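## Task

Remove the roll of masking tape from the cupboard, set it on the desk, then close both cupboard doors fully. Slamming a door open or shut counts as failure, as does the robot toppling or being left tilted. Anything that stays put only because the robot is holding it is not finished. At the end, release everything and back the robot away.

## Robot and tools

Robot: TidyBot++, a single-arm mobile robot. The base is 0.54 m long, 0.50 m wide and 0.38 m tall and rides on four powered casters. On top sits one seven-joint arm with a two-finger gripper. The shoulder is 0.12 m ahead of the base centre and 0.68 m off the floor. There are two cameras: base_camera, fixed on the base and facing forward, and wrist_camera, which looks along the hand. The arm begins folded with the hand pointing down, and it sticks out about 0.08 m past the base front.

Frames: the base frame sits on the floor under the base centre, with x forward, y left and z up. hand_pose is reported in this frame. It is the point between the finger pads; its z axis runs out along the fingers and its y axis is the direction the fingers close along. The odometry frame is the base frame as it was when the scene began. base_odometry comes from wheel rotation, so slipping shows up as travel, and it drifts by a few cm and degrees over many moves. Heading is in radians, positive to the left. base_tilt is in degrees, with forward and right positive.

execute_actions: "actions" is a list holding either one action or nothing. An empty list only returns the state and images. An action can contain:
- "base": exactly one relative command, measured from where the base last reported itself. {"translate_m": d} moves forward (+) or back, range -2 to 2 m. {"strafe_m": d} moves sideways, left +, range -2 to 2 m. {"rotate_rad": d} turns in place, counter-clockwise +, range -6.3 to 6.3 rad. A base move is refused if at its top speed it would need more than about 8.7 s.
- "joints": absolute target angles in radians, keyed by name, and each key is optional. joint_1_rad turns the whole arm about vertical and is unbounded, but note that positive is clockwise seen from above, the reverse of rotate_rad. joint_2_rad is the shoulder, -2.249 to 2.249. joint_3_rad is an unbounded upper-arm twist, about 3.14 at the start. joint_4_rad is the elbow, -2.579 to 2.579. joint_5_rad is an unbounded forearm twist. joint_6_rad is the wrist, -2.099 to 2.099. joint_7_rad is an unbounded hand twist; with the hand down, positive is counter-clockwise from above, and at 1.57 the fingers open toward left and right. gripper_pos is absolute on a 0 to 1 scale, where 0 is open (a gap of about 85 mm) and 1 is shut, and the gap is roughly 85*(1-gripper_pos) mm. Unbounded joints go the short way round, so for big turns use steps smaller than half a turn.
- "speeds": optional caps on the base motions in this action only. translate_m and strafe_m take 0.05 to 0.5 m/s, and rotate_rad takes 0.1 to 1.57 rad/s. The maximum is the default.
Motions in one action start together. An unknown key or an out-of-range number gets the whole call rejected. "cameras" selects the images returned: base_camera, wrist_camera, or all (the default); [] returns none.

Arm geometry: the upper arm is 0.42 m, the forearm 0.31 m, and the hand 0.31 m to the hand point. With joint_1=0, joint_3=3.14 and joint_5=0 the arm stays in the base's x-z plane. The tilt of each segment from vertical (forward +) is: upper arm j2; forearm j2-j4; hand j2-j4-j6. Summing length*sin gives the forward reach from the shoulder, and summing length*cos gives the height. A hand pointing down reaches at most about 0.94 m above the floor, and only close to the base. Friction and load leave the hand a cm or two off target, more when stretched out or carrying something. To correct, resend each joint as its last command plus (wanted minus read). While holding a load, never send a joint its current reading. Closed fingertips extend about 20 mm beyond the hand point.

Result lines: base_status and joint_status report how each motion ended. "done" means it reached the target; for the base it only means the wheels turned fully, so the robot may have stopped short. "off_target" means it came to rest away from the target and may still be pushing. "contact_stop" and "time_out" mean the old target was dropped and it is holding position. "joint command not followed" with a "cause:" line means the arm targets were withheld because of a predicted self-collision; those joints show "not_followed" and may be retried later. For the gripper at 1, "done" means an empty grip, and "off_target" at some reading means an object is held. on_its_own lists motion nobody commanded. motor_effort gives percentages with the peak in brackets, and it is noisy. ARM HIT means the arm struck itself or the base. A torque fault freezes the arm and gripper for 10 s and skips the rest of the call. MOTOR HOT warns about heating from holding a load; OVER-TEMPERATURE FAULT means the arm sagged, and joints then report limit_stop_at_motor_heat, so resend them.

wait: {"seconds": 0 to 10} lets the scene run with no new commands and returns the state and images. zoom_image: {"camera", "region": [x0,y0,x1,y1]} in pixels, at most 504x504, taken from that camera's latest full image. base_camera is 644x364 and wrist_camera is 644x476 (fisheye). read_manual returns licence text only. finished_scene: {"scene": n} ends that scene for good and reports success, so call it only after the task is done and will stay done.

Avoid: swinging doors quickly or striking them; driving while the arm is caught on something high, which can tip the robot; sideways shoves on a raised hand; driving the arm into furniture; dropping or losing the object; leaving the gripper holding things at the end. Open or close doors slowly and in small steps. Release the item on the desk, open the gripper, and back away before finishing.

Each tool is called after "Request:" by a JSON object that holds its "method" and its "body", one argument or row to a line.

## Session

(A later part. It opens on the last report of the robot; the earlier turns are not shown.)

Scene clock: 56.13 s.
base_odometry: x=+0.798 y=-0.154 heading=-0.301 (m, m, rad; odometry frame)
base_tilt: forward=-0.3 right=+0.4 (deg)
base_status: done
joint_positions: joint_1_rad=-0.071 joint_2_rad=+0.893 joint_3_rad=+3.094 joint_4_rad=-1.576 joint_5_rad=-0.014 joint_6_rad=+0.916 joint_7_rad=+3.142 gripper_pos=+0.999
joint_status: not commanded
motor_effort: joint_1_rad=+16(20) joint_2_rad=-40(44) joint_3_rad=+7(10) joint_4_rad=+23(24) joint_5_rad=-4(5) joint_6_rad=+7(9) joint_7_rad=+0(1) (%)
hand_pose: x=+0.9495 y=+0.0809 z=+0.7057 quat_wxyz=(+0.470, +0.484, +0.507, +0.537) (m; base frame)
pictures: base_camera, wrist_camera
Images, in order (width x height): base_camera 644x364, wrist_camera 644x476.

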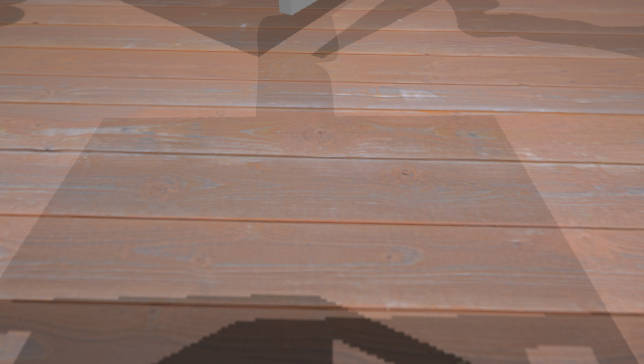

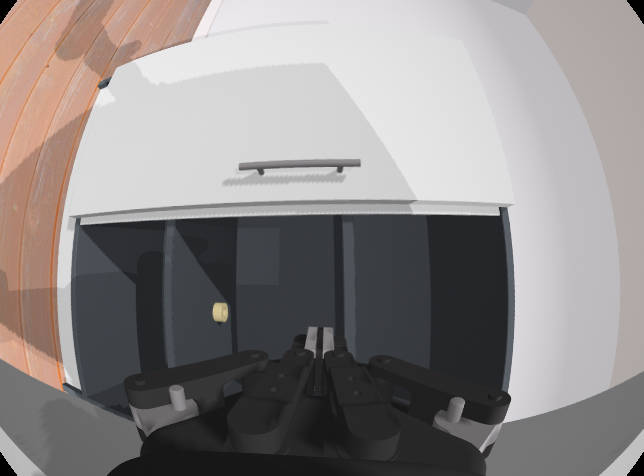

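Request:
{"method": "execute_actions", "body": {
  "actions": [
    {"base":{"translate_m":-0.035},"speeds":{"translate_m":0.05}}
  ],
  "cameras": ["base_camera"]
}}

Request:
{"method": "execute_actions", "body": {
  "actions": [
    {"base":{"strafe_m":-0.06},"speeds":{"strafe_m":0.06}}
  ],
  "cameras": ["base_camera"]
}}

Request:
{"method": "execute_actions", "body": {
  "actions": [
    {"base":{"translate_m":-0.025},"speeds":{"translate_m":0.05}}
  ],
  "cameras": ["base_camera"]
}}

Scene clock: 57.40 s.
base_odometry: x=+0.764 y=-0.143 heading=-0.301 (m, m, rad; odometry frame)
base_tilt: forward=-0.3 right=+0.4 (deg)
base_status: done
joint_positions: joint_1_rad=-0.019 joint_2_rad=+0.895 joint_3_rad=+3.130 joint_4_rad=-1.574 joint_5_rad=-0.014 joint_6_rad=+0.916 joint_7_rad=+3.142 gripper_pos=+0.999
joint_status: not commanded
motor_effort: joint_1_rad=+0(14) joint_2_rad=-43(45) joint_3_rad=-1(7) joint_4_rad=+18(20) joint_5_rad=+0(3) joint_6_rad=+8(9) joint_7_rad=+1(1) (%)
hand_pose: x=+0.9540 y=+0.0198 z=+0.7045 quat_wxyz=(+0.496, +0.496, +0.495, +0.512) (m; base frame)
pictures: base_camera
Images, in order (width x height): base_camera 644x364.

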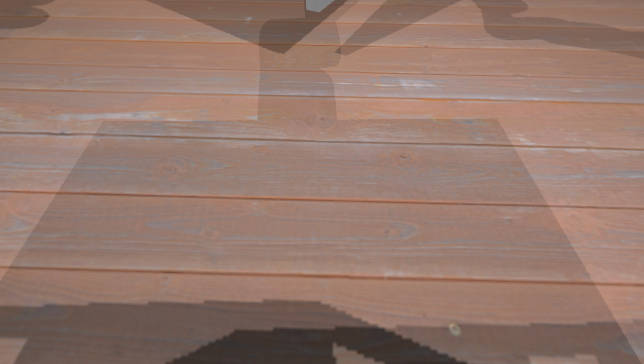

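Scene clock: 58.87 s.
base_odometry: x=+0.746 y=-0.201 heading=-0.301 (m, m, rad; odometry frame)
base_tilt: forward=-0.3 right=+0.4 (deg)
base_status: done
joint_positions: joint_1_rad=-0.061 joint_2_rad=+0.891 joint_3_rad=+3.100 joint_4_rad=-1.581 joint_5_rad=-0.014 joint_6_rad=+0.916 joint_7_rad=+3.142 gripper_pos=+0.999
joint_status: not commanded
motor_effort: joint_1_rad=+13(18) joint_2_rad=-40(44) joint_3_rad=+6(8) joint_4_rad=+23(25) joint_5_rad=-3(4) joint_6_rad=+7(8) joint_7_rad=+1(0) (%)
hand_pose: x=+0.9493 y=+0.0692 z=+0.7046 quat_wxyz=(+0.474, +0.488, +0.505, +0.532) (m; base frame)
pictures: base_camera
Images, in order (width x height): base_camera 644x364.

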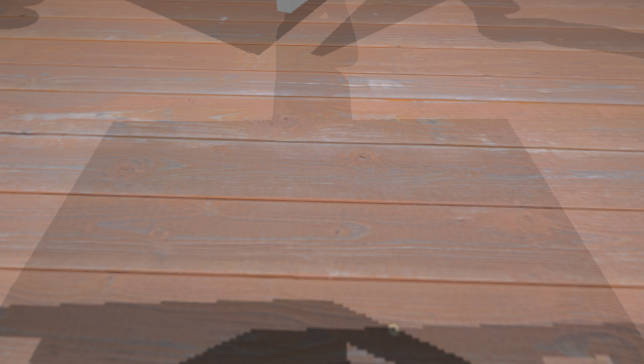

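Scene clock: 59.83 s.
base_odometry: x=+0.722 y=-0.194 heading=-0.301 (m, m, rad; odometry frame)
base_tilt: forward=-0.3 right=+0.4 (deg)
base_status: done
joint_positions: joint_1_rad=-0.017 joint_2_rad=+0.895 joint_3_rad=+3.131 joint_4_rad=-1.574 joint_5_rad=-0.014 joint_6_rad=+0.916 joint_7_rad=+3.142 gripper_pos=+0.999
joint_status: not commanded
motor_effort: joint_1_rad=+0(13) joint_2_rad=-43(46) joint_3_rad=-1(5) joint_4_rad=+17(23) joint_5_rad=+0(3) joint_6_rad=+8(9) joint_7_rad=+1(0) (%)
hand_pose: x=+0.9541 y=+0.0170 z=+0.7047 quat_wxyz=(+0.497, +0.497, +0.495, +0.511) (m; base frame)
pictures: base_camera
Images, in order (width x height): base_camera 644x364.

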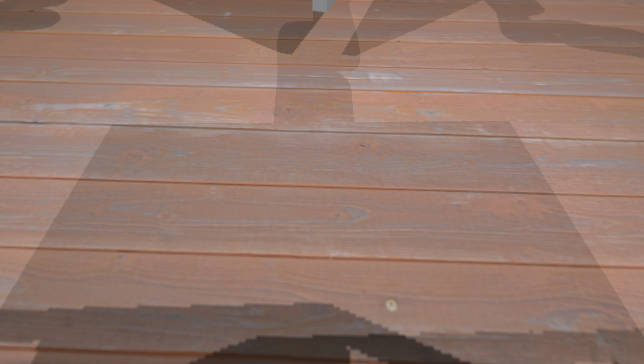

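Request:
{"method": "execute_actions", "body": {
  "actions": [
    {"base":{"strafe_m":-0.07},"speeds":{"strafe_m":0.06}}
  ],
  "cameras": []
}}

Request:
{"method": "execute_actions", "body": {
  "actions": [
    {"base":{"translate_m":-0.02},"speeds":{"translate_m":0.05}}
  ],
  "cameras": []
}}

Request:
{"method": "execute_actions", "body": {
  "actions": [
    {"base":{"rotate_rad":-0.07},"speeds":{"rotate_rad":0.1}}
  ]
}}

Scene clock: 61.63 s.
base_odometry: x=+0.702 y=-0.260 heading=-0.301 (m, m, rad; odometry frame)
base_tilt: forward=-0.3 right=+0.4 (deg)
base_status: done
joint_positions: joint_1_rad=-0.046 joint_2_rad=+0.881 joint_3_rad=+3.109 joint_4_rad=-1.601 joint_5_rad=-0.014 joint_6_rad=+0.916 joint_7_rad=+3.142 gripper_pos=+0.999
joint_status: not commanded
motor_effort: joint_1_rad=+11(15) joint_2_rad=-38(45) joint_3_rad=+5(8) joint_4_rad=+25(29) joint_5_rad=-2(3) joint_6_rad=+6(9) joint_7_rad=+1(1) (%)
hand_pose: x=+0.9455 y=+0.0525 z=+0.7034 quat_wxyz=(+0.479, +0.493, +0.504, +0.523) (m; base frame)
pictures: none
No camera images: the call's "cameras" was empty. Leave "cameras" out to get every camera's image.

Scene clock: 62.47 s.
base_odometry: x=+0.682 y=-0.255 heading=-0.301 (m, m, rad; odometry frame)
base_tilt: forward=-0.3 right=+0.4 (deg)
base_status: done
joint_positions: joint_1_rad=-0.020 joint_2_rad=+0.892 joint_3_rad=+3.129 joint_4_rad=-1.575 joint_5_rad=-0.014 joint_6_rad=+0.917 joint_7_rad=+3.142 gripper_pos=+0.999
joint_status: not commanded
motor_effort: joint_1_rad=+0(10) joint_2_rad=-43(45) joint_3_rad=-1(4) joint_4_rad=+17(23) joint_5_rad=+0(2) joint_6_rad=+8(9) joint_7_rad=+1(0) (%)
hand_pose: x=+0.9536 y=+0.0212 z=+0.7064 quat_wxyz=(+0.496, +0.495, +0.495, +0.513) (m; base frame)
pictures: none
No camera images: the call's "cameras" was empty. Leave "cameras" out to get every camera's image.

Scene clock: 63.60 s.
base_odometry: x=+0.682 y=-0.255 heading=-0.371 (m, m, rad; odometry frame)
base_tilt: forward=-0.3 right=+0.4 (deg)
base_status: done
joint_positions: joint_1_rad=-0.015 joint_2_rad=+0.892 joint_3_rad=+3.131 joint_4_rad=-1.575 joint_5_rad=-0.014 joint_6_rad=+0.917 joint_7_rad=+3.142 gripper_pos=+0.999
joint_status: not commanded
motor_effort: joint_1_rad=+0(8) joint_2_rad=-42(44) joint_3_rad=-1(2) joint_4_rad=+17(17) joint_5_rad=+0(2) joint_6_rad=+8(8) joint_7_rad=+1(1) (%)
hand_pose: x=+0.9537 y=+0.0159 z=+0.7063 quat_wxyz=(+0.498, +0.496, +0.494, +0.511) (m; base frame)
pictures: base_camera, wrist_camera
Images, in order (width x height): base_camera 644x364, wrist_camera 644x476.

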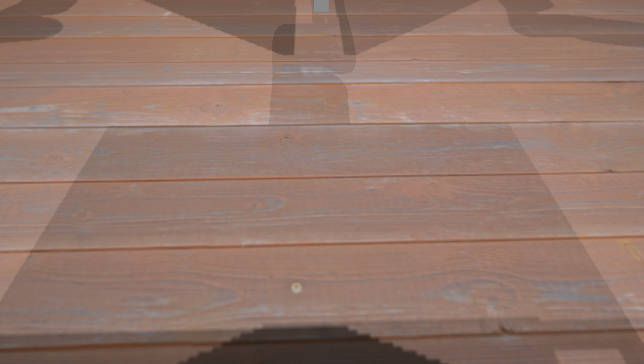

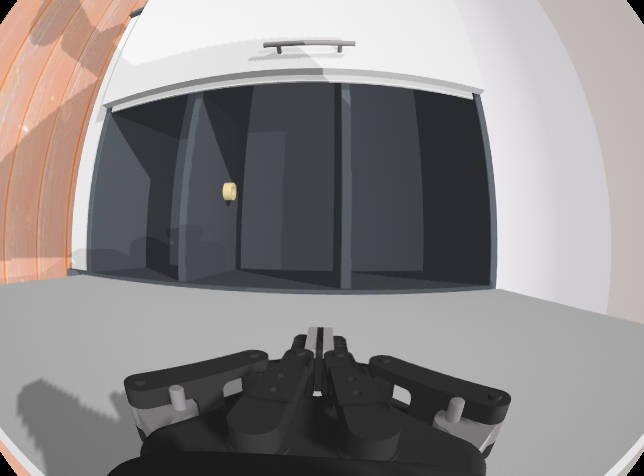

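Request:
{"method": "execute_actions", "body": {
  "actions": [
    {"base":{"strafe_m":0.18},"speeds":{"strafe_m":0.2}}
  ],
  "cameras": []
}}

Request:
{"method": "execute_actions", "body": {
  "actions": [
    {"base":{"rotate_rad":0.025},"joints":{"joint_1_rad":0,"joint_2_rad":1.11,"joint_4_rad":-1.233,"joint_6_rad":0.25,"joint_7_rad":1.55,"gripper_pos":0}}
  ],
  "cameras": []
}}

Request:
{"method": "execute_actions", "body": {
  "actions": [
    {"base":{"translate_m":0.2},"speeds":{"translate_m":0.2}}
  ]
}}

Scene clock: 65.67 s.
base_odometry: x=+0.747 y=-0.087 heading=-0.372 (m, m, rad; odometry frame)
base_tilt: forward=-0.3 right=+0.4 (deg)
base_status: done
joint_positions: joint_1_rad=-0.010 joint_2_rad=+0.893 joint_3_rad=+3.133 joint_4_rad=-1.575 joint_5_rad=-0.014 joint_6_rad=+0.917 joint_7_rad=+3.142 gripper_pos=+0.999
joint_status: not commanded
motor_effort: joint_1_rad=+0(5) joint_2_rad=-43(44) joint_3_rad=-1(3) joint_4_rad=+17(17) joint_5_rad=+0(1) joint_6_rad=+8(8) joint_7_rad=+0(1) (%)
hand_pose: x=+0.9538 y=+0.0104 z=+0.7061 quat_wxyz=(+0.500, +0.498, +0.493, +0.509) (m; base frame)
pictures: none
No camera images: the call's "cameras" was empty. Leave "cameras" out to get every camera's image.

Scene clock: 67.57 s.
base_odometry: x=+0.748 y=-0.087 heading=-0.347 (m, m, rad; odometry frame)
base_tilt: forward=-0.3 right=+0.4 (deg)
base_status: done
joint_positions: joint_1_rad=-0.008 joint_2_rad=+1.105 joint_3_rad=+3.135 joint_4_rad=-1.252 joint_5_rad=-0.014 joint_6_rad=+0.285 joint_7_rad=+1.553 gripper_pos=+0.000
joint_status: all done
motor_effort: joint_1_rad=+0(6) joint_2_rad=-47(50) joint_3_rad=-1(3) joint_4_rad=+18(17) joint_5_rad=+0(1) joint_6_rad=+7(7) joint_7_rad=+1(1) (%)
hand_pose: x=+0.9900 y=+0.0109 z=+0.4990 quat_wxyz=(-0.011, +0.860, -0.011, +0.510) (m; base frame)
pictures: none
No camera images: the call's "cameras" was empty. Leave "cameras" out to get every camera's image.

Scene clock: 69.30 s.
base_odometry: x=+0.936 y=-0.154 heading=-0.346 (m, m, rad; odometry frame)
base_tilt: forward=-0.3 right=+0.4 (deg)
base_status: done
joint_positions: joint_1_rad=-0.008 joint_2_rad=+1.105 joint_3_rad=+3.135 joint_4_rad=-1.249 joint_5_rad=-0.014 joint_6_rad=+0.285 joint_7_rad=+1.553 gripper_pos=+0.000
joint_status: not commanded
motor_effort: joint_1_rad=+0(2) joint_2_rad=-48(49) joint_3_rad=-2(2) joint_4_rad=+18(19) joint_5_rad=+0(0) joint_6_rad=+7(7) joint_7_rad=+1(1) (%)
hand_pose: x=+0.9911 y=+0.0109 z=+0.5002 quat_wxyz=(-0.012, +0.860, -0.011, +0.511) (m; base frame)
pictures: base_camera, wrist_camera
Images, in order (width x height): base_camera 644x364, wrist_camera 644x476.

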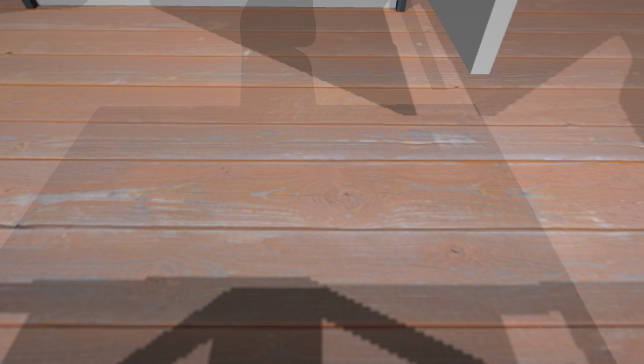

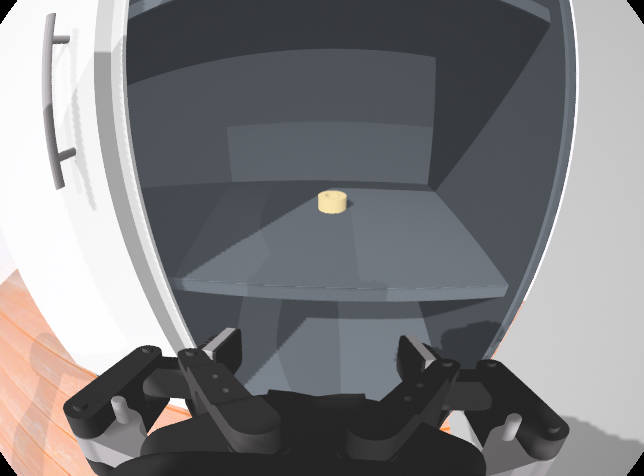

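Request:
{"method": "execute_actions", "body": {
  "actions": [
    {"base":{"translate_m":0.15},"speeds":{"translate_m":0.2}}
  ]
}}

Scene clock: 70.93 s.
base_odometry: x=+1.077 y=-0.205 heading=-0.346 (m, m, rad; odometry frame)
base_tilt: forward=-0.3 right=+0.4 (deg)
base_status: done
joint_positions: joint_1_rad=-0.008 joint_2_rad=+1.105 joint_3_rad=+3.135 joint_4_rad=-1.247 joint_5_rad=-0.014 joint_6_rad=+0.285 joint_7_rad=+1.553 gripper_pos=+0.000
joint_status: not commanded
motor_effort: joint_1_rad=+0(4) joint_2_rad=-48(50) joint_3_rad=-1(2) joint_4_rad=+19(20) joint_5_rad=+0(0) joint_6_rad=+7(7) joint_7_rad=+1(1) (%)
hand_pose: x=+0.9915 y=+0.0109 z=+0.5008 quat_wxyz=(-0.012, +0.859, -0.011, +0.511) (m; base frame)
pictures: base_camera, wrist_camera
Images, in order (width x height): base_camera 644x364, wrist_camera 644x476.

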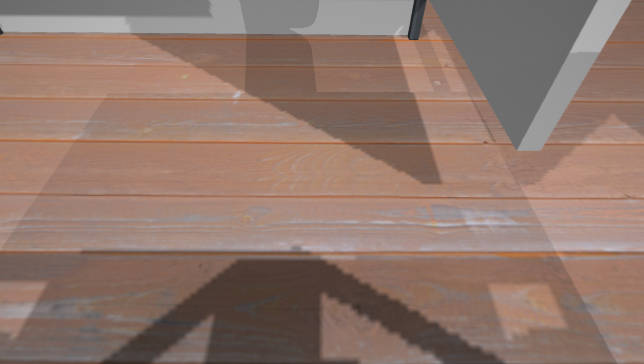

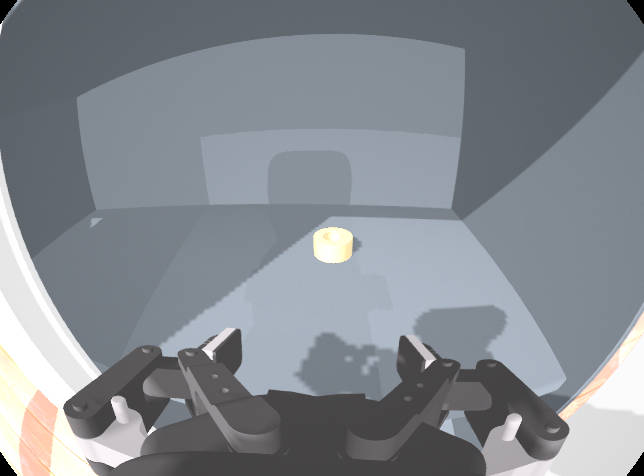

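Request:
{"method": "execute_actions", "body": {
  "actions": [
    {"base":{"strafe_m":-0.012},"joints":{"joint_2_rad":1.15,"joint_6_rad":0.33}}
  ],
  "cameras": []
}}

Request:
{"method": "execute_actions", "body": {
  "actions": [
    {"base":{"translate_m":0.11},"speeds":{"translate_m":0.15}}
  ]
}}

Scene clock: 71.97 s.
base_odometry: x=+1.073 y=-0.216 heading=-0.346 (m, m, rad; odometry frame)
base_tilt: forward=-0.3 right=+0.4 (deg)
base_status: done
joint_positions: joint_1_rad=-0.005 joint_2_rad=+1.148 joint_3_rad=+3.136 joint_4_rad=-1.247 joint_5_rad=-0.014 joint_6_rad=+0.290 joint_7_rad=+1.553 gripper_pos=+0.000
joint_status: all done
motor_effort: joint_1_rad=-1(5) joint_2_rad=-47(49) joint_3_rad=-1(2) joint_4_rad=+17(18) joint_5_rad=+0(1) joint_6_rad=+7(8) joint_7_rad=+1(1) (%)
hand_pose: x=+0.9843 y=+0.0075 z=+0.4658 quat_wxyz=(-0.010, +0.868, -0.013, +0.496) (m; base frame)
pictures: none
No camera images: the call's "cameras" was empty. Leave "cameras" out to get every camera's image.

Scene clock: 73.37 s.
base_odometry: x=+1.177 y=-0.254 heading=-0.346 (m, m, rad; odometry frame)
base_tilt: forward=-0.3 right=+0.4 (deg)
base_status: done
joint_positions: joint_1_rad=-0.005 joint_2_rad=+1.148 joint_3_rad=+3.136 joint_4_rad=-1.246 joint_5_rad=-0.014 joint_6_rad=+0.292 joint_7_rad=+1.553 gripper_pos=+0.000
joint_status: not commanded
motor_effort: joint_1_rad=+0(5) joint_2_rad=-48(49) joint_3_rad=-1(1) joint_4_rad=+17(18) joint_5_rad=+0(0) joint_6_rad=+7(7) joint_7_rad=+1(1) (%)
hand_pose: x=+0.9848 y=+0.0075 z=+0.4664 quat_wxyz=(-0.010, +0.868, -0.013, +0.497) (m; base frame)
pictures: base_camera, wrist_camera
Images, in order (width x height): base_camera 644x364, wrist_camera 644x476.

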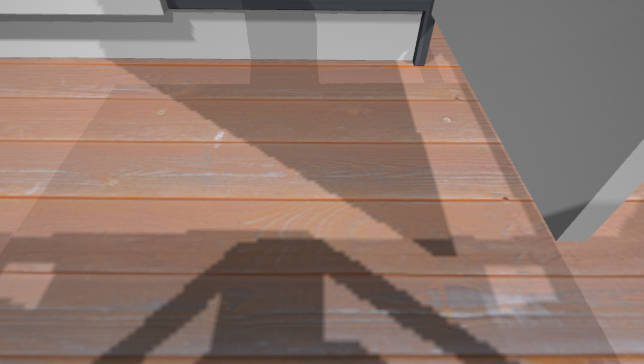

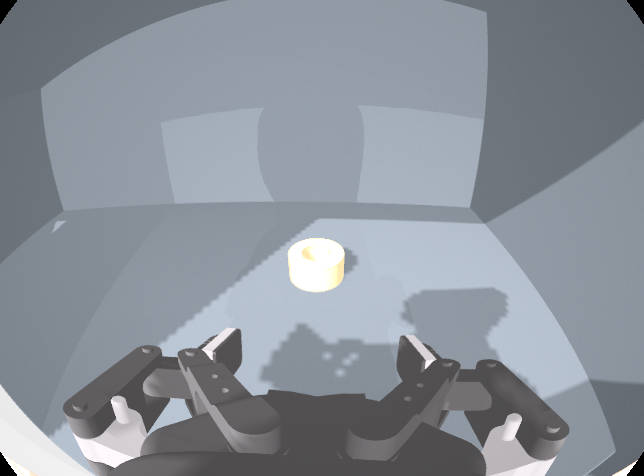

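Request:
{"method": "execute_actions", "body": {
  "actions": [
    {"base":{"translate_m":0.085},"speeds":{"translate_m":0.08}}
  ]
}}

Scene clock: 75.00 s.
base_odometry: x=+1.257 y=-0.283 heading=-0.346 (m, m, rad; odometry frame)
base_tilt: forward=-0.3 right=+0.4 (deg)
base_status: done
joint_positions: joint_1_rad=-0.005 joint_2_rad=+1.148 joint_3_rad=+3.136 joint_4_rad=-1.246 joint_5_rad=-0.014 joint_6_rad=+0.292 joint_7_rad=+1.553 gripper_pos=+0.000
joint_status: not commanded
motor_effort: joint_1_rad=+0(3) joint_2_rad=-48(49) joint_3_rad=-1(3) joint_4_rad=+17(19) joint_5_rad=+0(0) joint_6_rad=+7(7) joint_7_rad=+1(1) (%)
hand_pose: x=+0.9849 y=+0.0075 z=+0.4667 quat_wxyz=(-0.010, +0.868, -0.013, +0.497) (m; base frame)
pictures: base_camera, wrist_camera
Images, in order (width x height): base_camera 644x364, wrist_camera 644x476.

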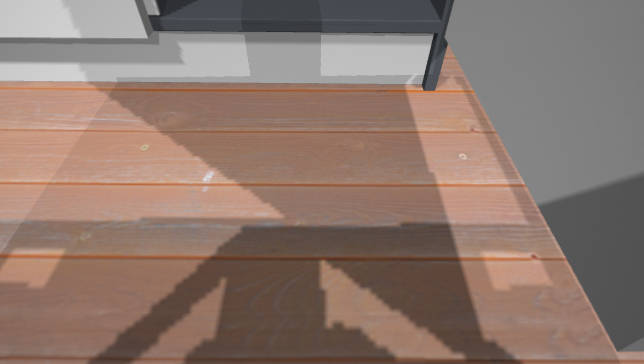

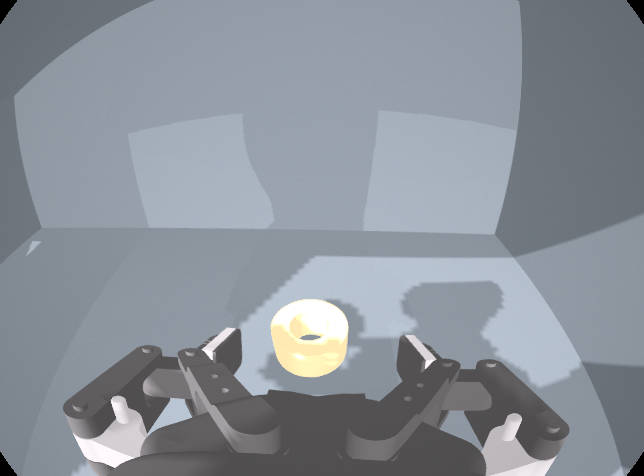

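Request:
{"method": "execute_actions", "body": {
  "actions": [
    {"base":{"translate_m":0.015},"speeds":{"translate_m":0.05},"joints":{"joint_2_rad":1.17}}
  ],
  "cameras": ["wrist_camera"]
}}

Scene clock: 75.83 s.
base_odometry: x=+1.271 y=-0.288 heading=-0.347 (m, m, rad; odometry frame)
base_tilt: forward=-0.3 right=+0.4 (deg)
base_status: done
joint_positions: joint_1_rad=-0.005 joint_2_rad=+1.162 joint_3_rad=+3.136 joint_4_rad=-1.246 joint_5_rad=-0.014 joint_6_rad=+0.292 joint_7_rad=+1.553 gripper_pos=+0.000
joint_status: all done
motor_effort: joint_1_rad=+0(4) joint_2_rad=-48(49) joint_3_rad=-1(2) joint_4_rad=+17(18) joint_5_rad=+0(0) joint_6_rad=+7(7) joint_7_rad=+1(1) (%)
hand_pose: x=+0.9817 y=+0.0075 z=+0.4540 quat_wxyz=(-0.010, +0.871, -0.013, +0.490) (m; base frame)
pictures: wrist_camera
Images, in order (width x height): wrist_camera 644x476.

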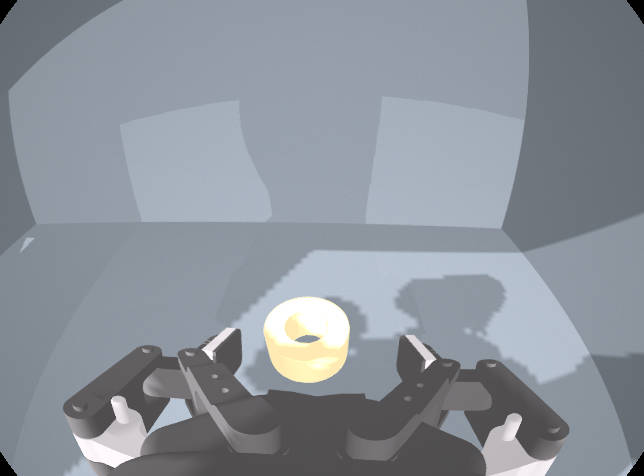

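Request:
{"method": "execute_actions", "body": {
  "actions": [
    {"joints":{"gripper_pos":1}}
  ],
  "cameras": ["wrist_camera"]
}}

Request:
{"method": "execute_actions", "body": {
  "actions": [
    {"joints":{"joint_2_rad":1.1}}
  ],
  "cameras": ["wrist_camera"]
}}

Scene clock: 77.00 s.
base_odometry: x=+1.271 y=-0.288 heading=-0.347 (m, m, rad; odometry frame)
base_tilt: forward=-0.3 right=+0.4 (deg)
base_status: not commanded
joint_positions: joint_1_rad=-0.005 joint_2_rad=+1.161 joint_3_rad=+3.136 joint_4_rad=-1.244 joint_5_rad=-0.014 joint_6_rad=+0.298 joint_7_rad=+1.553 gripper_pos=+0.669
joint_status: gripper_pos off_target (ended at +0.669, target +1.000)
motor_effort: joint_1_rad=+0(1) joint_2_rad=-47(49) joint_3_rad=-1(1) joint_4_rad=+17(17) joint_5_rad=+0(0) joint_6_rad=+6(7) joint_7_rad=+1(1) (%)
hand_pose: x=+0.9836 y=+0.0075 z=+0.4574 quat_wxyz=(-0.010, +0.869, -0.013, +0.494) (m; base frame)
pictures: wrist_camera
Images, in order (width x height): wrist_camera 644x476.

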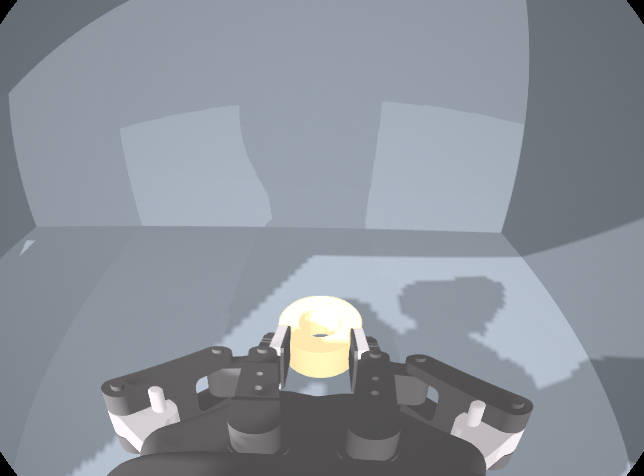

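Scene clock: 77.97 s.
base_odometry: x=+1.271 y=-0.288 heading=-0.347 (m, m, rad; odometry frame)
base_tilt: forward=-0.3 right=+0.4 (deg)
base_status: not commanded
joint_positions: joint_1_rad=-0.005 joint_2_rad=+1.101 joint_3_rad=+3.136 joint_4_rad=-1.244 joint_5_rad=-0.014 joint_6_rad=+0.298 joint_7_rad=+1.553 gripper_pos=+0.669
joint_status: all done
motor_effort: joint_1_rad=+0(0) joint_2_rad=-48(51) joint_3_rad=-1(0) joint_4_rad=+18(18) joint_5_rad=+0(0) joint_6_rad=+7(8) joint_7_rad=+1(1) (%)
hand_pose: x=+0.9956 y=+0.0076 z=+0.5098 quat_wxyz=(-0.011, +0.854, -0.012, +0.520) (m; base frame)
pictures: wrist_camera
Images, in order (width x height): wrist_camera 644x476.

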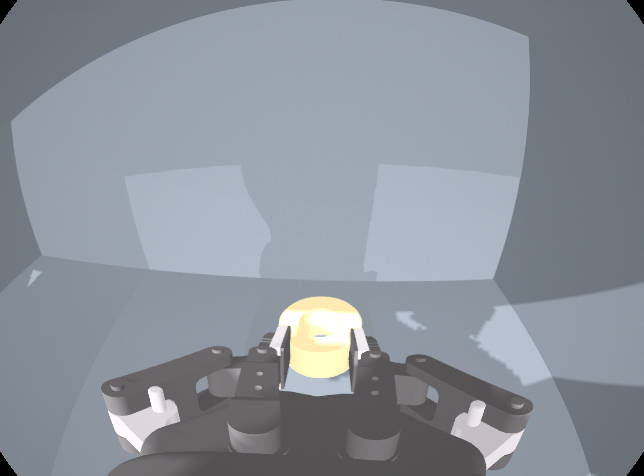

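Request:
{"method": "execute_actions", "body": {
  "actions": [
    {"joints":{"joint_2_rad":1.165}}
  ],
  "cameras": []
}}

Request:
{"method": "execute_actions", "body": {
  "actions": [
    {"joints":{"gripper_pos":0.1}}
  ],
  "cameras": []
}}

Request:
{"method": "execute_actions", "body": {
  "actions": [
    {"joints":{"joint_4_rad":-1.155,"joint_2_rad":1.205}}
  ],
  "cameras": ["wrist_camera"]
}}

Scene clock: 79.17 s.
base_odometry: x=+1.271 y=-0.288 heading=-0.347 (m, m, rad; odometry frame)
base_tilt: forward=-0.3 right=+0.4 (deg)
base_status: not commanded
joint_positions: joint_1_rad=-0.005 joint_2_rad=+1.161 joint_3_rad=+3.136 joint_4_rad=-1.242 joint_5_rad=-0.014 joint_6_rad=+0.302 joint_7_rad=+1.553 gripper_pos=+0.669
joint_status: all done
motor_effort: joint_1_rad=+0(0) joint_2_rad=-49(50) joint_3_rad=-1(1) joint_4_rad=+17(18) joint_5_rad=+0(0) joint_6_rad=+7(8) joint_7_rad=+1(1) (%)
hand_pose: x=+0.9853 y=+0.0075 z=+0.4601 quat_wxyz=(-0.010, +0.867, -0.013, +0.497) (m; base frame)
pictures: none
No camera images: the call's "cameras" was empty. Leave "cameras" out to get every camera's image.

Scene clock: 80.20 s.
base_odometry: x=+1.271 y=-0.288 heading=-0.347 (m, m, rad; odometry frame)
base_tilt: forward=-0.3 right=+0.4 (deg)
base_status: not commanded
joint_positions: joint_1_rad=-0.005 joint_2_rad=+1.161 joint_3_rad=+3.136 joint_4_rad=-1.242 joint_5_rad=-0.014 joint_6_rad=+0.302 joint_7_rad=+1.553 gripper_pos=+0.100
joint_status: all done
motor_effort: joint_1_rad=+1(0) joint_2_rad=-48(49) joint_3_rad=-1(1) joint_4_rad=+17(17) joint_5_rad=+0(0) joint_6_rad=+7(7) joint_7_rad=+1(1) (%)
hand_pose: x=+0.9853 y=+0.0075 z=+0.4601 quat_wxyz=(-0.010, +0.867, -0.013, +0.497) (m; base frame)
pictures: none
No camera images: the call's "cameras" was empty. Leave "cameras" out to get every camera's image.

Scene clock: 81.03 s.
base_odometry: x=+1.271 y=-0.288 heading=-0.347 (m, m, rad; odometry frame)
base_tilt: forward=-0.3 right=+0.4 (deg)
base_status: not commanded
joint_positions: joint_1_rad=-0.005 joint_2_rad=+1.196 joint_3_rad=+3.136 joint_4_rad=-1.172 joint_5_rad=-0.014 joint_6_rad=+0.302 joint_7_rad=+1.553 gripper_pos=+0.100
joint_status: all done
motor_effort: joint_1_rad=+0(0) joint_2_rad=-49(49) joint_3_rad=-1(1) joint_4_rad=+17(17) joint_5_rad=+0(0) joint_6_rad=+7(7) joint_7_rad=+1(1) (%)
hand_pose: x=+1.0042 y=+0.0074 z=+0.4636 quat_wxyz=(-0.010, +0.859, -0.013, +0.512) (m; base frame)
pictures: wrist_camera
Images, in order (width x height): wrist_camera 644x476.

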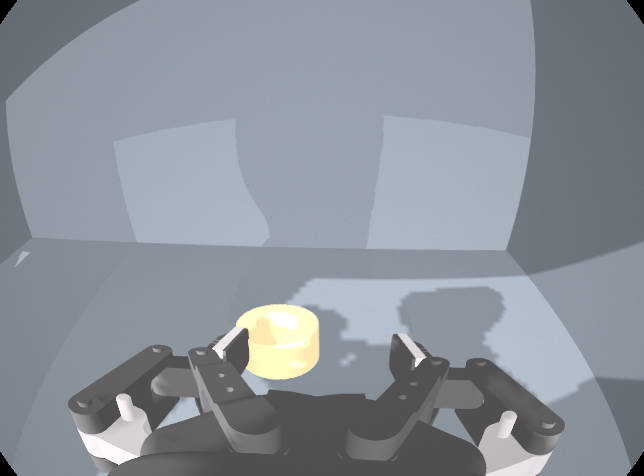

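Request:
{"method": "zoom_image", "body": {
  "camera": "wrist_camera",
  "region": [170,270,450,420]
}}

Request:
{"method": "execute_actions", "body": {
  "actions": [
    {"joints":{"gripper_pos":0}}
  ],
  "cameras": ["wrist_camera"]
}}

Region (170, 270, 450, 420) of wrist_camera's 644x476 image, scaled by 1.800; it fills the top 270 rows of this view, and the rest is white.

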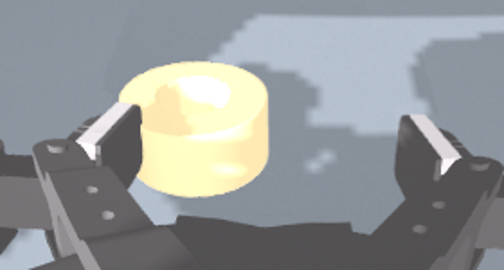

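Scene clock: 81.67 s.
base_odometry: x=+1.271 y=-0.288 heading=-0.347 (m, m, rad; odometry frame)
base_tilt: forward=-0.3 right=+0.4 (deg)
base_status: not commanded
joint_positions: joint_1_rad=-0.005 joint_2_rad=+1.196 joint_3_rad=+3.136 joint_4_rad=-1.172 joint_5_rad=-0.014 joint_6_rad=+0.302 joint_7_rad=+1.553 gripper_pos=+0.000
joint_status: all done
motor_effort: joint_1_rad=+1(0) joint_2_rad=-49(49) joint_3_rad=-1(1) joint_4_rad=+18(18) joint_5_rad=+0(0) joint_6_rad=+7(7) joint_7_rad=+1(1) (%)
hand_pose: x=+1.0042 y=+0.0074 z=+0.4636 quat_wxyz=(-0.010, +0.859, -0.013, +0.512) (m; base frame)
pictures: wrist_camera
Images, in order (width x height): wrist_camera 644x476.

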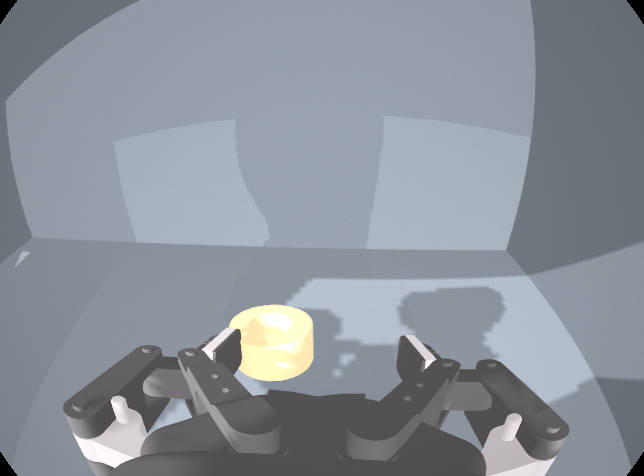

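Request:
{"method": "execute_actions", "body": {
  "actions": [
    {"joints":{"joint_2_rad":1.17}}
  ],
  "cameras": ["wrist_camera"]
}}

Scene clock: 82.50 s.
base_odometry: x=+1.271 y=-0.288 heading=-0.347 (m, m, rad; odometry frame)
base_tilt: forward=-0.3 right=+0.4 (deg)
base_status: not commanded
joint_positions: joint_1_rad=-0.005 joint_2_rad=+1.177 joint_3_rad=+3.136 joint_4_rad=-1.171 joint_5_rad=-0.014 joint_6_rad=+0.302 joint_7_rad=+1.553 gripper_pos=+0.000
joint_status: all done
motor_effort: joint_1_rad=+0(0) joint_2_rad=-49(52) joint_3_rad=-1(1) joint_4_rad=+18(19) joint_5_rad=+0(0) joint_6_rad=+7(8) joint_7_rad=+1(1) (%)
hand_pose: x=+1.0085 y=+0.0075 z=+0.4808 quat_wxyz=(-0.010, +0.853, -0.013, +0.521) (m; base frame)
pictures: wrist_camera
Images, in order (width x height): wrist_camera 644x476.

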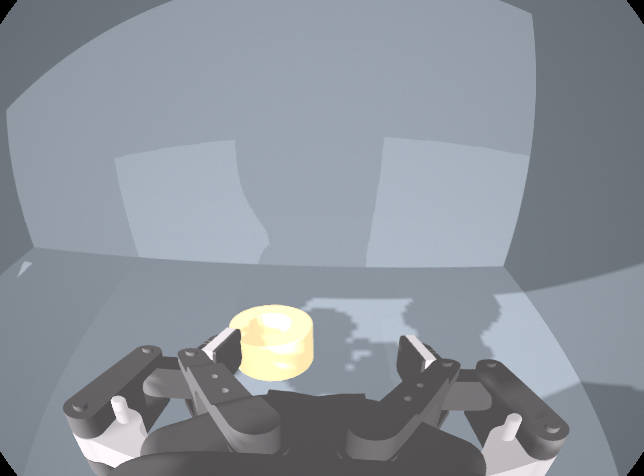

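Request:
{"method": "execute_actions", "body": {
  "actions": [
    {"joints":{"gripper_pos":0.55,"joint_2_rad":1.13}}
  ],
  "cameras": ["wrist_camera"]
}}

Request:
{"method": "execute_actions", "body": {
  "actions": [
    {"base":{"translate_m":-0.8},"speeds":{"translate_m":0.35}}
  ]
}}

Scene clock: 83.50 s.
base_odometry: x=+1.271 y=-0.288 heading=-0.347 (m, m, rad; odometry frame)
base_tilt: forward=-0.3 right=+0.4 (deg)
base_status: not commanded
joint_positions: joint_1_rad=-0.005 joint_2_rad=+1.134 joint_3_rad=+3.136 joint_4_rad=-1.169 joint_5_rad=-0.014 joint_6_rad=+0.302 joint_7_rad=+1.553 gripper_pos=+0.550
joint_status: all done
motor_effort: joint_1_rad=+0(0) joint_2_rad=-48(52) joint_3_rad=-1(2) joint_4_rad=+19(20) joint_5_rad=+0(0) joint_6_rad=+7(8) joint_7_rad=+1(1) (%)
hand_pose: x=+1.0169 y=+0.0075 z=+0.5197 quat_wxyz=(-0.011, +0.842, -0.012, +0.540) (m; base frame)
pictures: wrist_camera
Images, in order (width x height): wrist_camera 644x476.

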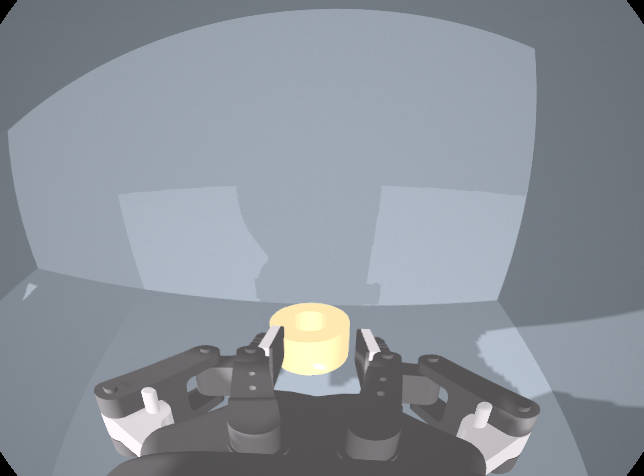

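Scene clock: 86.87 s.
base_odometry: x=+0.519 y=-0.017 heading=-0.347 (m, m, rad; odometry frame)
base_tilt: forward=-0.3 right=+0.4 (deg)
base_status: done
joint_positions: joint_1_rad=-0.005 joint_2_rad=+1.134 joint_3_rad=+3.136 joint_4_rad=-1.168 joint_5_rad=-0.014 joint_6_rad=+0.302 joint_7_rad=+1.553 gripper_pos=+0.550
joint_status: not commanded
motor_effort: joint_1_rad=+0(6) joint_2_rad=-48(51) joint_3_rad=+0(3) joint_4_rad=+19(20) joint_5_rad=+0(0) joint_6_rad=+7(8) joint_7_rad=+1(1) (%)
hand_pose: x=+1.0174 y=+0.0073 z=+0.5204 quat_wxyz=(-0.011, +0.841, -0.013, +0.540) (m; base frame)
pictures: base_camera, wrist_camera
Images, in order (width x height): base_camera 644x364, wrist_camera 644x476.

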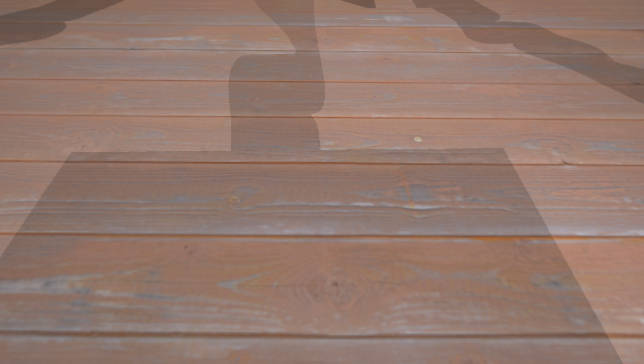

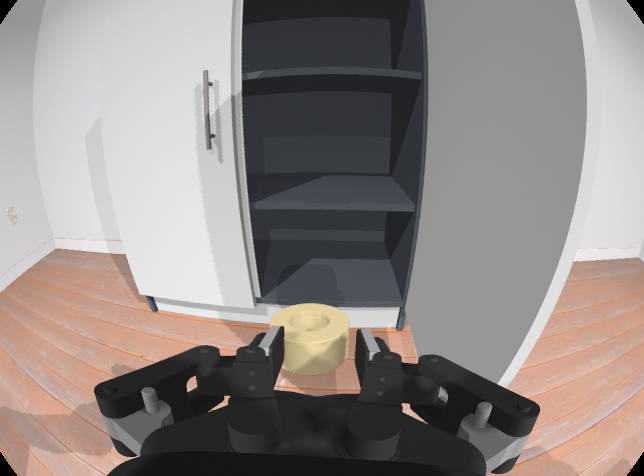

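Request:
{"method": "execute_actions", "body": {
  "actions": [
    {"base":{"translate_m":-0.7},"joints":{"gripper_pos":0.65,"joint_2_rad":0.47,"joint_4_rad":-1.287,"joint_6_rad":-0.33}}
  ],
  "cameras": ["wrist_camera"]
}}

Request:
{"method": "execute_actions", "body": {
  "actions": [
    {"base":{"rotate_rad":1.57},"speeds":{"rotate_rad":0.8}}
  ],
  "cameras": []
}}

Request:
{"method": "execute_actions", "body": {
  "actions": [
    {"base":{"translate_m":0.3}}
  ]
}}

Scene clock: 89.80 s.
base_odometry: x=-0.140 y=+0.221 heading=-0.347 (m, m, rad; odometry frame)
base_tilt: forward=-0.3 right=+0.4 (deg)
base_status: done
joint_positions: joint_1_rad=-0.005 joint_2_rad=+0.464 joint_3_rad=+3.136 joint_4_rad=-1.270 joint_5_rad=-0.014 joint_6_rad=-0.294 joint_7_rad=+1.553 gripper_pos=+0.650
joint_status: all done
motor_effort: joint_1_rad=+0(2) joint_2_rad=-37(54) joint_3_rad=+0(2) joint_4_rad=+23(24) joint_5_rad=+0(0) joint_6_rad=+7(8) joint_7_rad=+1(1) (%)
hand_pose: x=+0.8967 y=+0.0098 z=+0.8695 quat_wxyz=(-0.014, +0.849, -0.009, +0.528) (m; base frame)
pictures: wrist_camera
Images, in order (width x height): wrist_camera 644x476.

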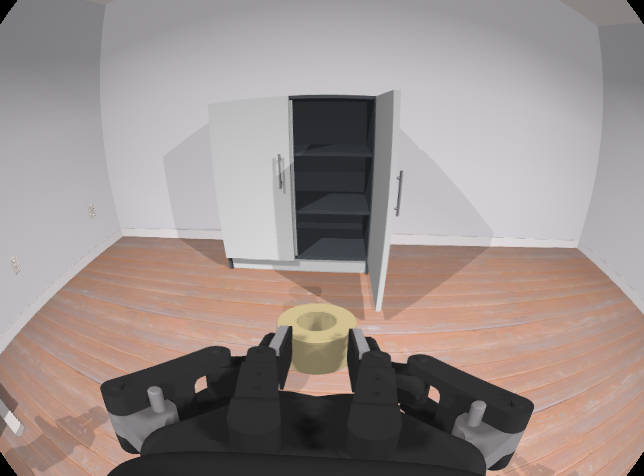

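Scene clock: 92.63 s.
base_odometry: x=-0.140 y=+0.221 heading=+1.223 (m, m, rad; odometry frame)
base_tilt: forward=-0.3 right=+0.4 (deg)
base_status: done
joint_positions: joint_1_rad=-0.006 joint_2_rad=+0.464 joint_3_rad=+3.136 joint_4_rad=-1.270 joint_5_rad=-0.014 joint_6_rad=-0.294 joint_7_rad=+1.553 gripper_pos=+0.650
joint_status: not commanded
motor_effort: joint_1_rad=+0(6) joint_2_rad=-37(38) joint_3_rad=+0(3) joint_4_rad=+24(23) joint_5_rad=+0(0) joint_6_rad=+7(8) joint_7_rad=+1(1) (%)
hand_pose: x=+0.8967 y=+0.0107 z=+0.8693 quat_wxyz=(-0.014, +0.849, -0.008, +0.528) (m; base frame)
pictures: none
No camera images: the call's "cameras" was empty. Leave "cameras" out to get every camera's image.

Scene clock: 94.53 s.
base_odometry: x=-0.038 y=+0.504 heading=+1.224 (m, m, rad; odometry frame)
base_tilt: forward=-0.3 right=+0.4 (deg)
base_status: done
joint_positions: joint_1_rad=-0.006 joint_2_rad=+0.474 joint_3_rad=+3.136 joint_4_rad=-1.272 joint_5_rad=-0.014 joint_6_rad=-0.295 joint_7_rad=+1.553 gripper_pos=+0.650
joint_status: not commanded
motor_effort: joint_1_rad=+0(1) joint_2_rad=-37(39) joint_3_rad=-1(1) joint_4_rad=+23(25) joint_5_rad=+0(0) joint_6_rad=+7(8) joint_7_rad=+1(1) (%)
hand_pose: x=+0.8979 y=+0.0107 z=+0.8609 quat_wxyz=(-0.014, +0.852, -0.008, +0.523) (m; base frame)
pictures: base_camera, wrist_camera
Images, in order (width x height): base_camera 644x364, wrist_camera 644x476.

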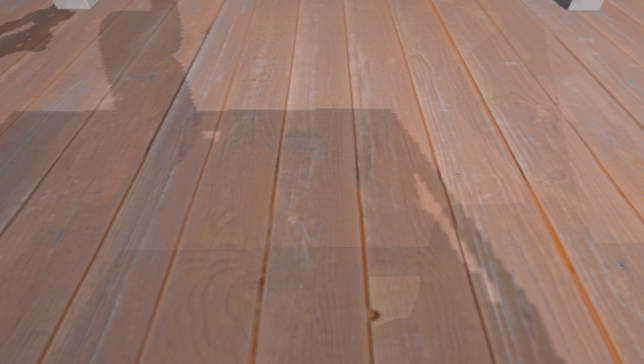

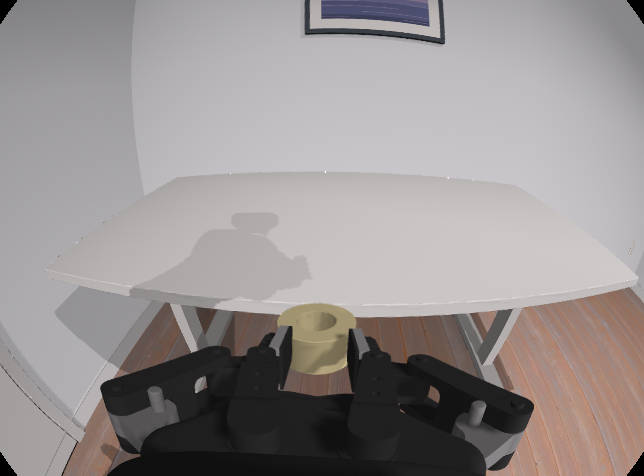

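Request:
{"method": "execute_actions", "body": {
  "actions": [
    {"base":{"translate_m":0.42},"speeds":{"translate_m":0.3}}
  ],
  "cameras": ["wrist_camera"]
}}

Request:
{"method": "execute_actions", "body": {
  "actions": [
    {"joints":{"joint_2_rad":0.56,"joint_6_rad":-0.22}}
  ],
  "cameras": ["wrist_camera"]
}}

Scene clock: 97.00 s.
base_odometry: x=+0.105 y=+0.899 heading=+1.224 (m, m, rad; odometry frame)
base_tilt: forward=-0.3 right=+0.4 (deg)
base_status: done
joint_positions: joint_1_rad=-0.006 joint_2_rad=+0.473 joint_3_rad=+3.136 joint_4_rad=-1.272 joint_5_rad=-0.014 joint_6_rad=-0.296 joint_7_rad=+1.553 gripper_pos=+0.650
joint_status: not commanded
motor_effort: joint_1_rad=+1(3) joint_2_rad=-37(39) joint_3_rad=+0(2) joint_4_rad=+24(24) joint_5_rad=+0(0) joint_6_rad=+7(8) joint_7_rad=+1(1) (%)
hand_pose: x=+0.8976 y=+0.0107 z=+0.8610 quat_wxyz=(-0.014, +0.852, -0.008, +0.523) (m; base frame)
pictures: wrist_camera
Images, in order (width x height): wrist_camera 644x476.

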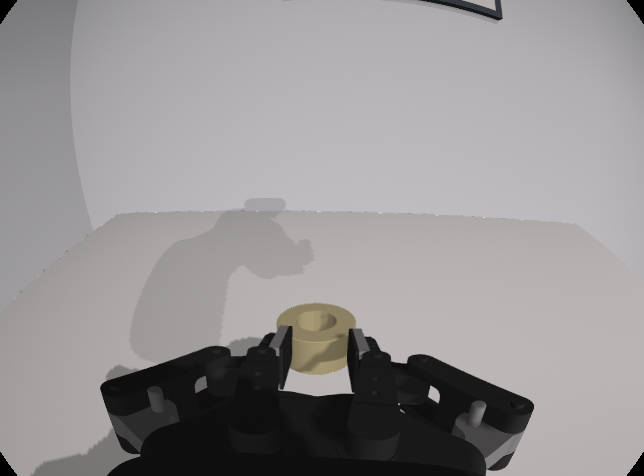

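Scene clock: 98.00 s.
base_odometry: x=+0.105 y=+0.899 heading=+1.224 (m, m, rad; odometry frame)
base_tilt: forward=-0.3 right=+0.4 (deg)
base_status: not commanded
joint_positions: joint_1_rad=-0.006 joint_2_rad=+0.566 joint_3_rad=+3.136 joint_4_rad=-1.276 joint_5_rad=-0.014 joint_6_rad=-0.261 joint_7_rad=+1.553 gripper_pos=+0.650
joint_status: all done
motor_effort: joint_1_rad=+0(0) joint_2_rad=-38(43) joint_3_rad=+0(1) joint_4_rad=+22(24) joint_5_rad=+0(0) joint_6_rad=+7(8) joint_7_rad=+1(1) (%)
hand_pose: x=+0.9156 y=+0.0107 z=+0.7952 quat_wxyz=(-0.013, +0.868, -0.009, +0.496) (m; base frame)
pictures: wrist_camera
Images, in order (width x height): wrist_camera 644x476.

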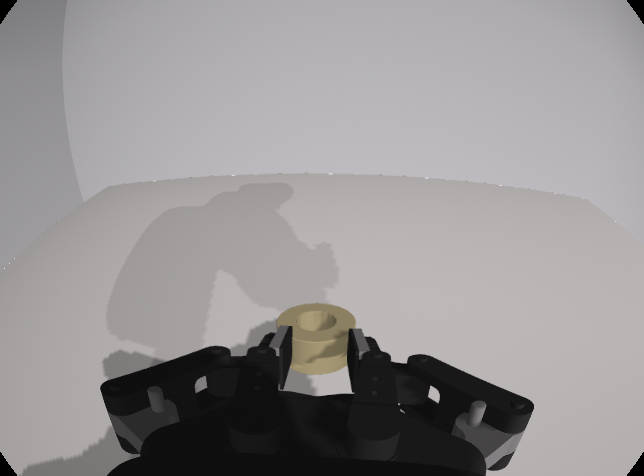

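Request:
{"method": "execute_actions", "body": {
  "actions": [
    {"joints":{"joint_2_rad":0.595}}
  ],
  "cameras": ["wrist_camera"]
}}

Scene clock: 98.90 s.
base_odometry: x=+0.105 y=+0.899 heading=+1.224 (m, m, rad; odometry frame)
base_tilt: forward=-0.3 right=+0.4 (deg)
base_status: not commanded
joint_positions: joint_1_rad=-0.006 joint_2_rad=+0.592 joint_3_rad=+3.136 joint_4_rad=-1.276 joint_5_rad=-0.014 joint_6_rad=-0.261 joint_7_rad=+1.553 gripper_pos=+0.650
joint_status: all done
motor_effort: joint_1_rad=+0(0) joint_2_rad=-40(41) joint_3_rad=-1(0) joint_4_rad=+22(22) joint_5_rad=+0(0) joint_6_rad=+7(7) joint_7_rad=+1(1) (%)
hand_pose: x=+0.9184 y=+0.0107 z=+0.7746 quat_wxyz=(-0.013, +0.874, -0.009, +0.485) (m; base frame)
pictures: wrist_camera
Images, in order (width x height): wrist_camera 644x476.

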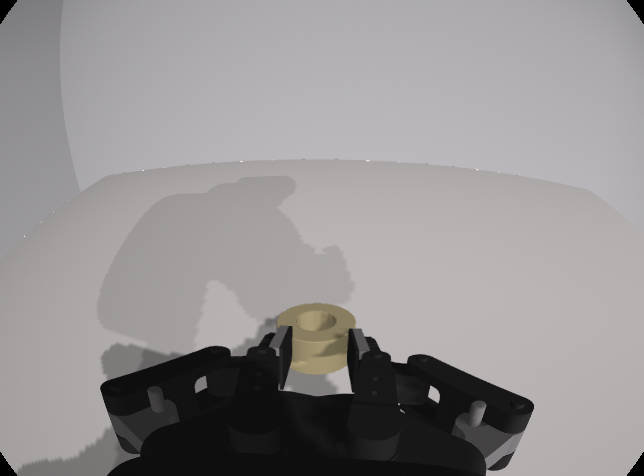

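Request:
{"method": "execute_actions", "body": {
  "actions": [
    {"joints":{"joint_2_rad":0.62}}
  ],
  "cameras": ["wrist_camera"]
}}

Scene clock: 99.67 s.
base_odometry: x=+0.105 y=+0.899 heading=+1.224 (m, m, rad; odometry frame)
base_tilt: forward=-0.3 right=+0.4 (deg)
base_status: not commanded
joint_positions: joint_1_rad=-0.006 joint_2_rad=+0.610 joint_3_rad=+3.136 joint_4_rad=-1.276 joint_5_rad=-0.014 joint_6_rad=-0.258 joint_7_rad=+1.553 gripper_pos=+0.650
joint_status: all done
motor_effort: joint_1_rad=+0(0) joint_2_rad=-40(40) joint_3_rad=+0(0) joint_4_rad=+21(22) joint_5_rad=+1(0) joint_6_rad=+7(7) joint_7_rad=+1(1) (%)
hand_pose: x=+0.9205 y=+0.0107 z=+0.7604 quat_wxyz=(-0.013, +0.878, -0.009, +0.478) (m; base frame)
pictures: wrist_camera
Images, in order (width x height): wrist_camera 644x476.

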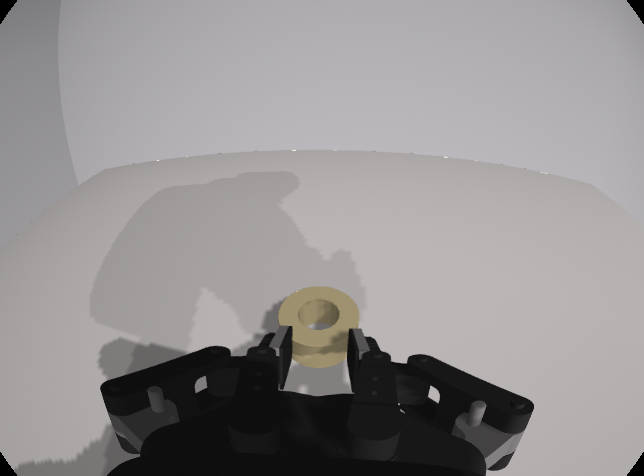

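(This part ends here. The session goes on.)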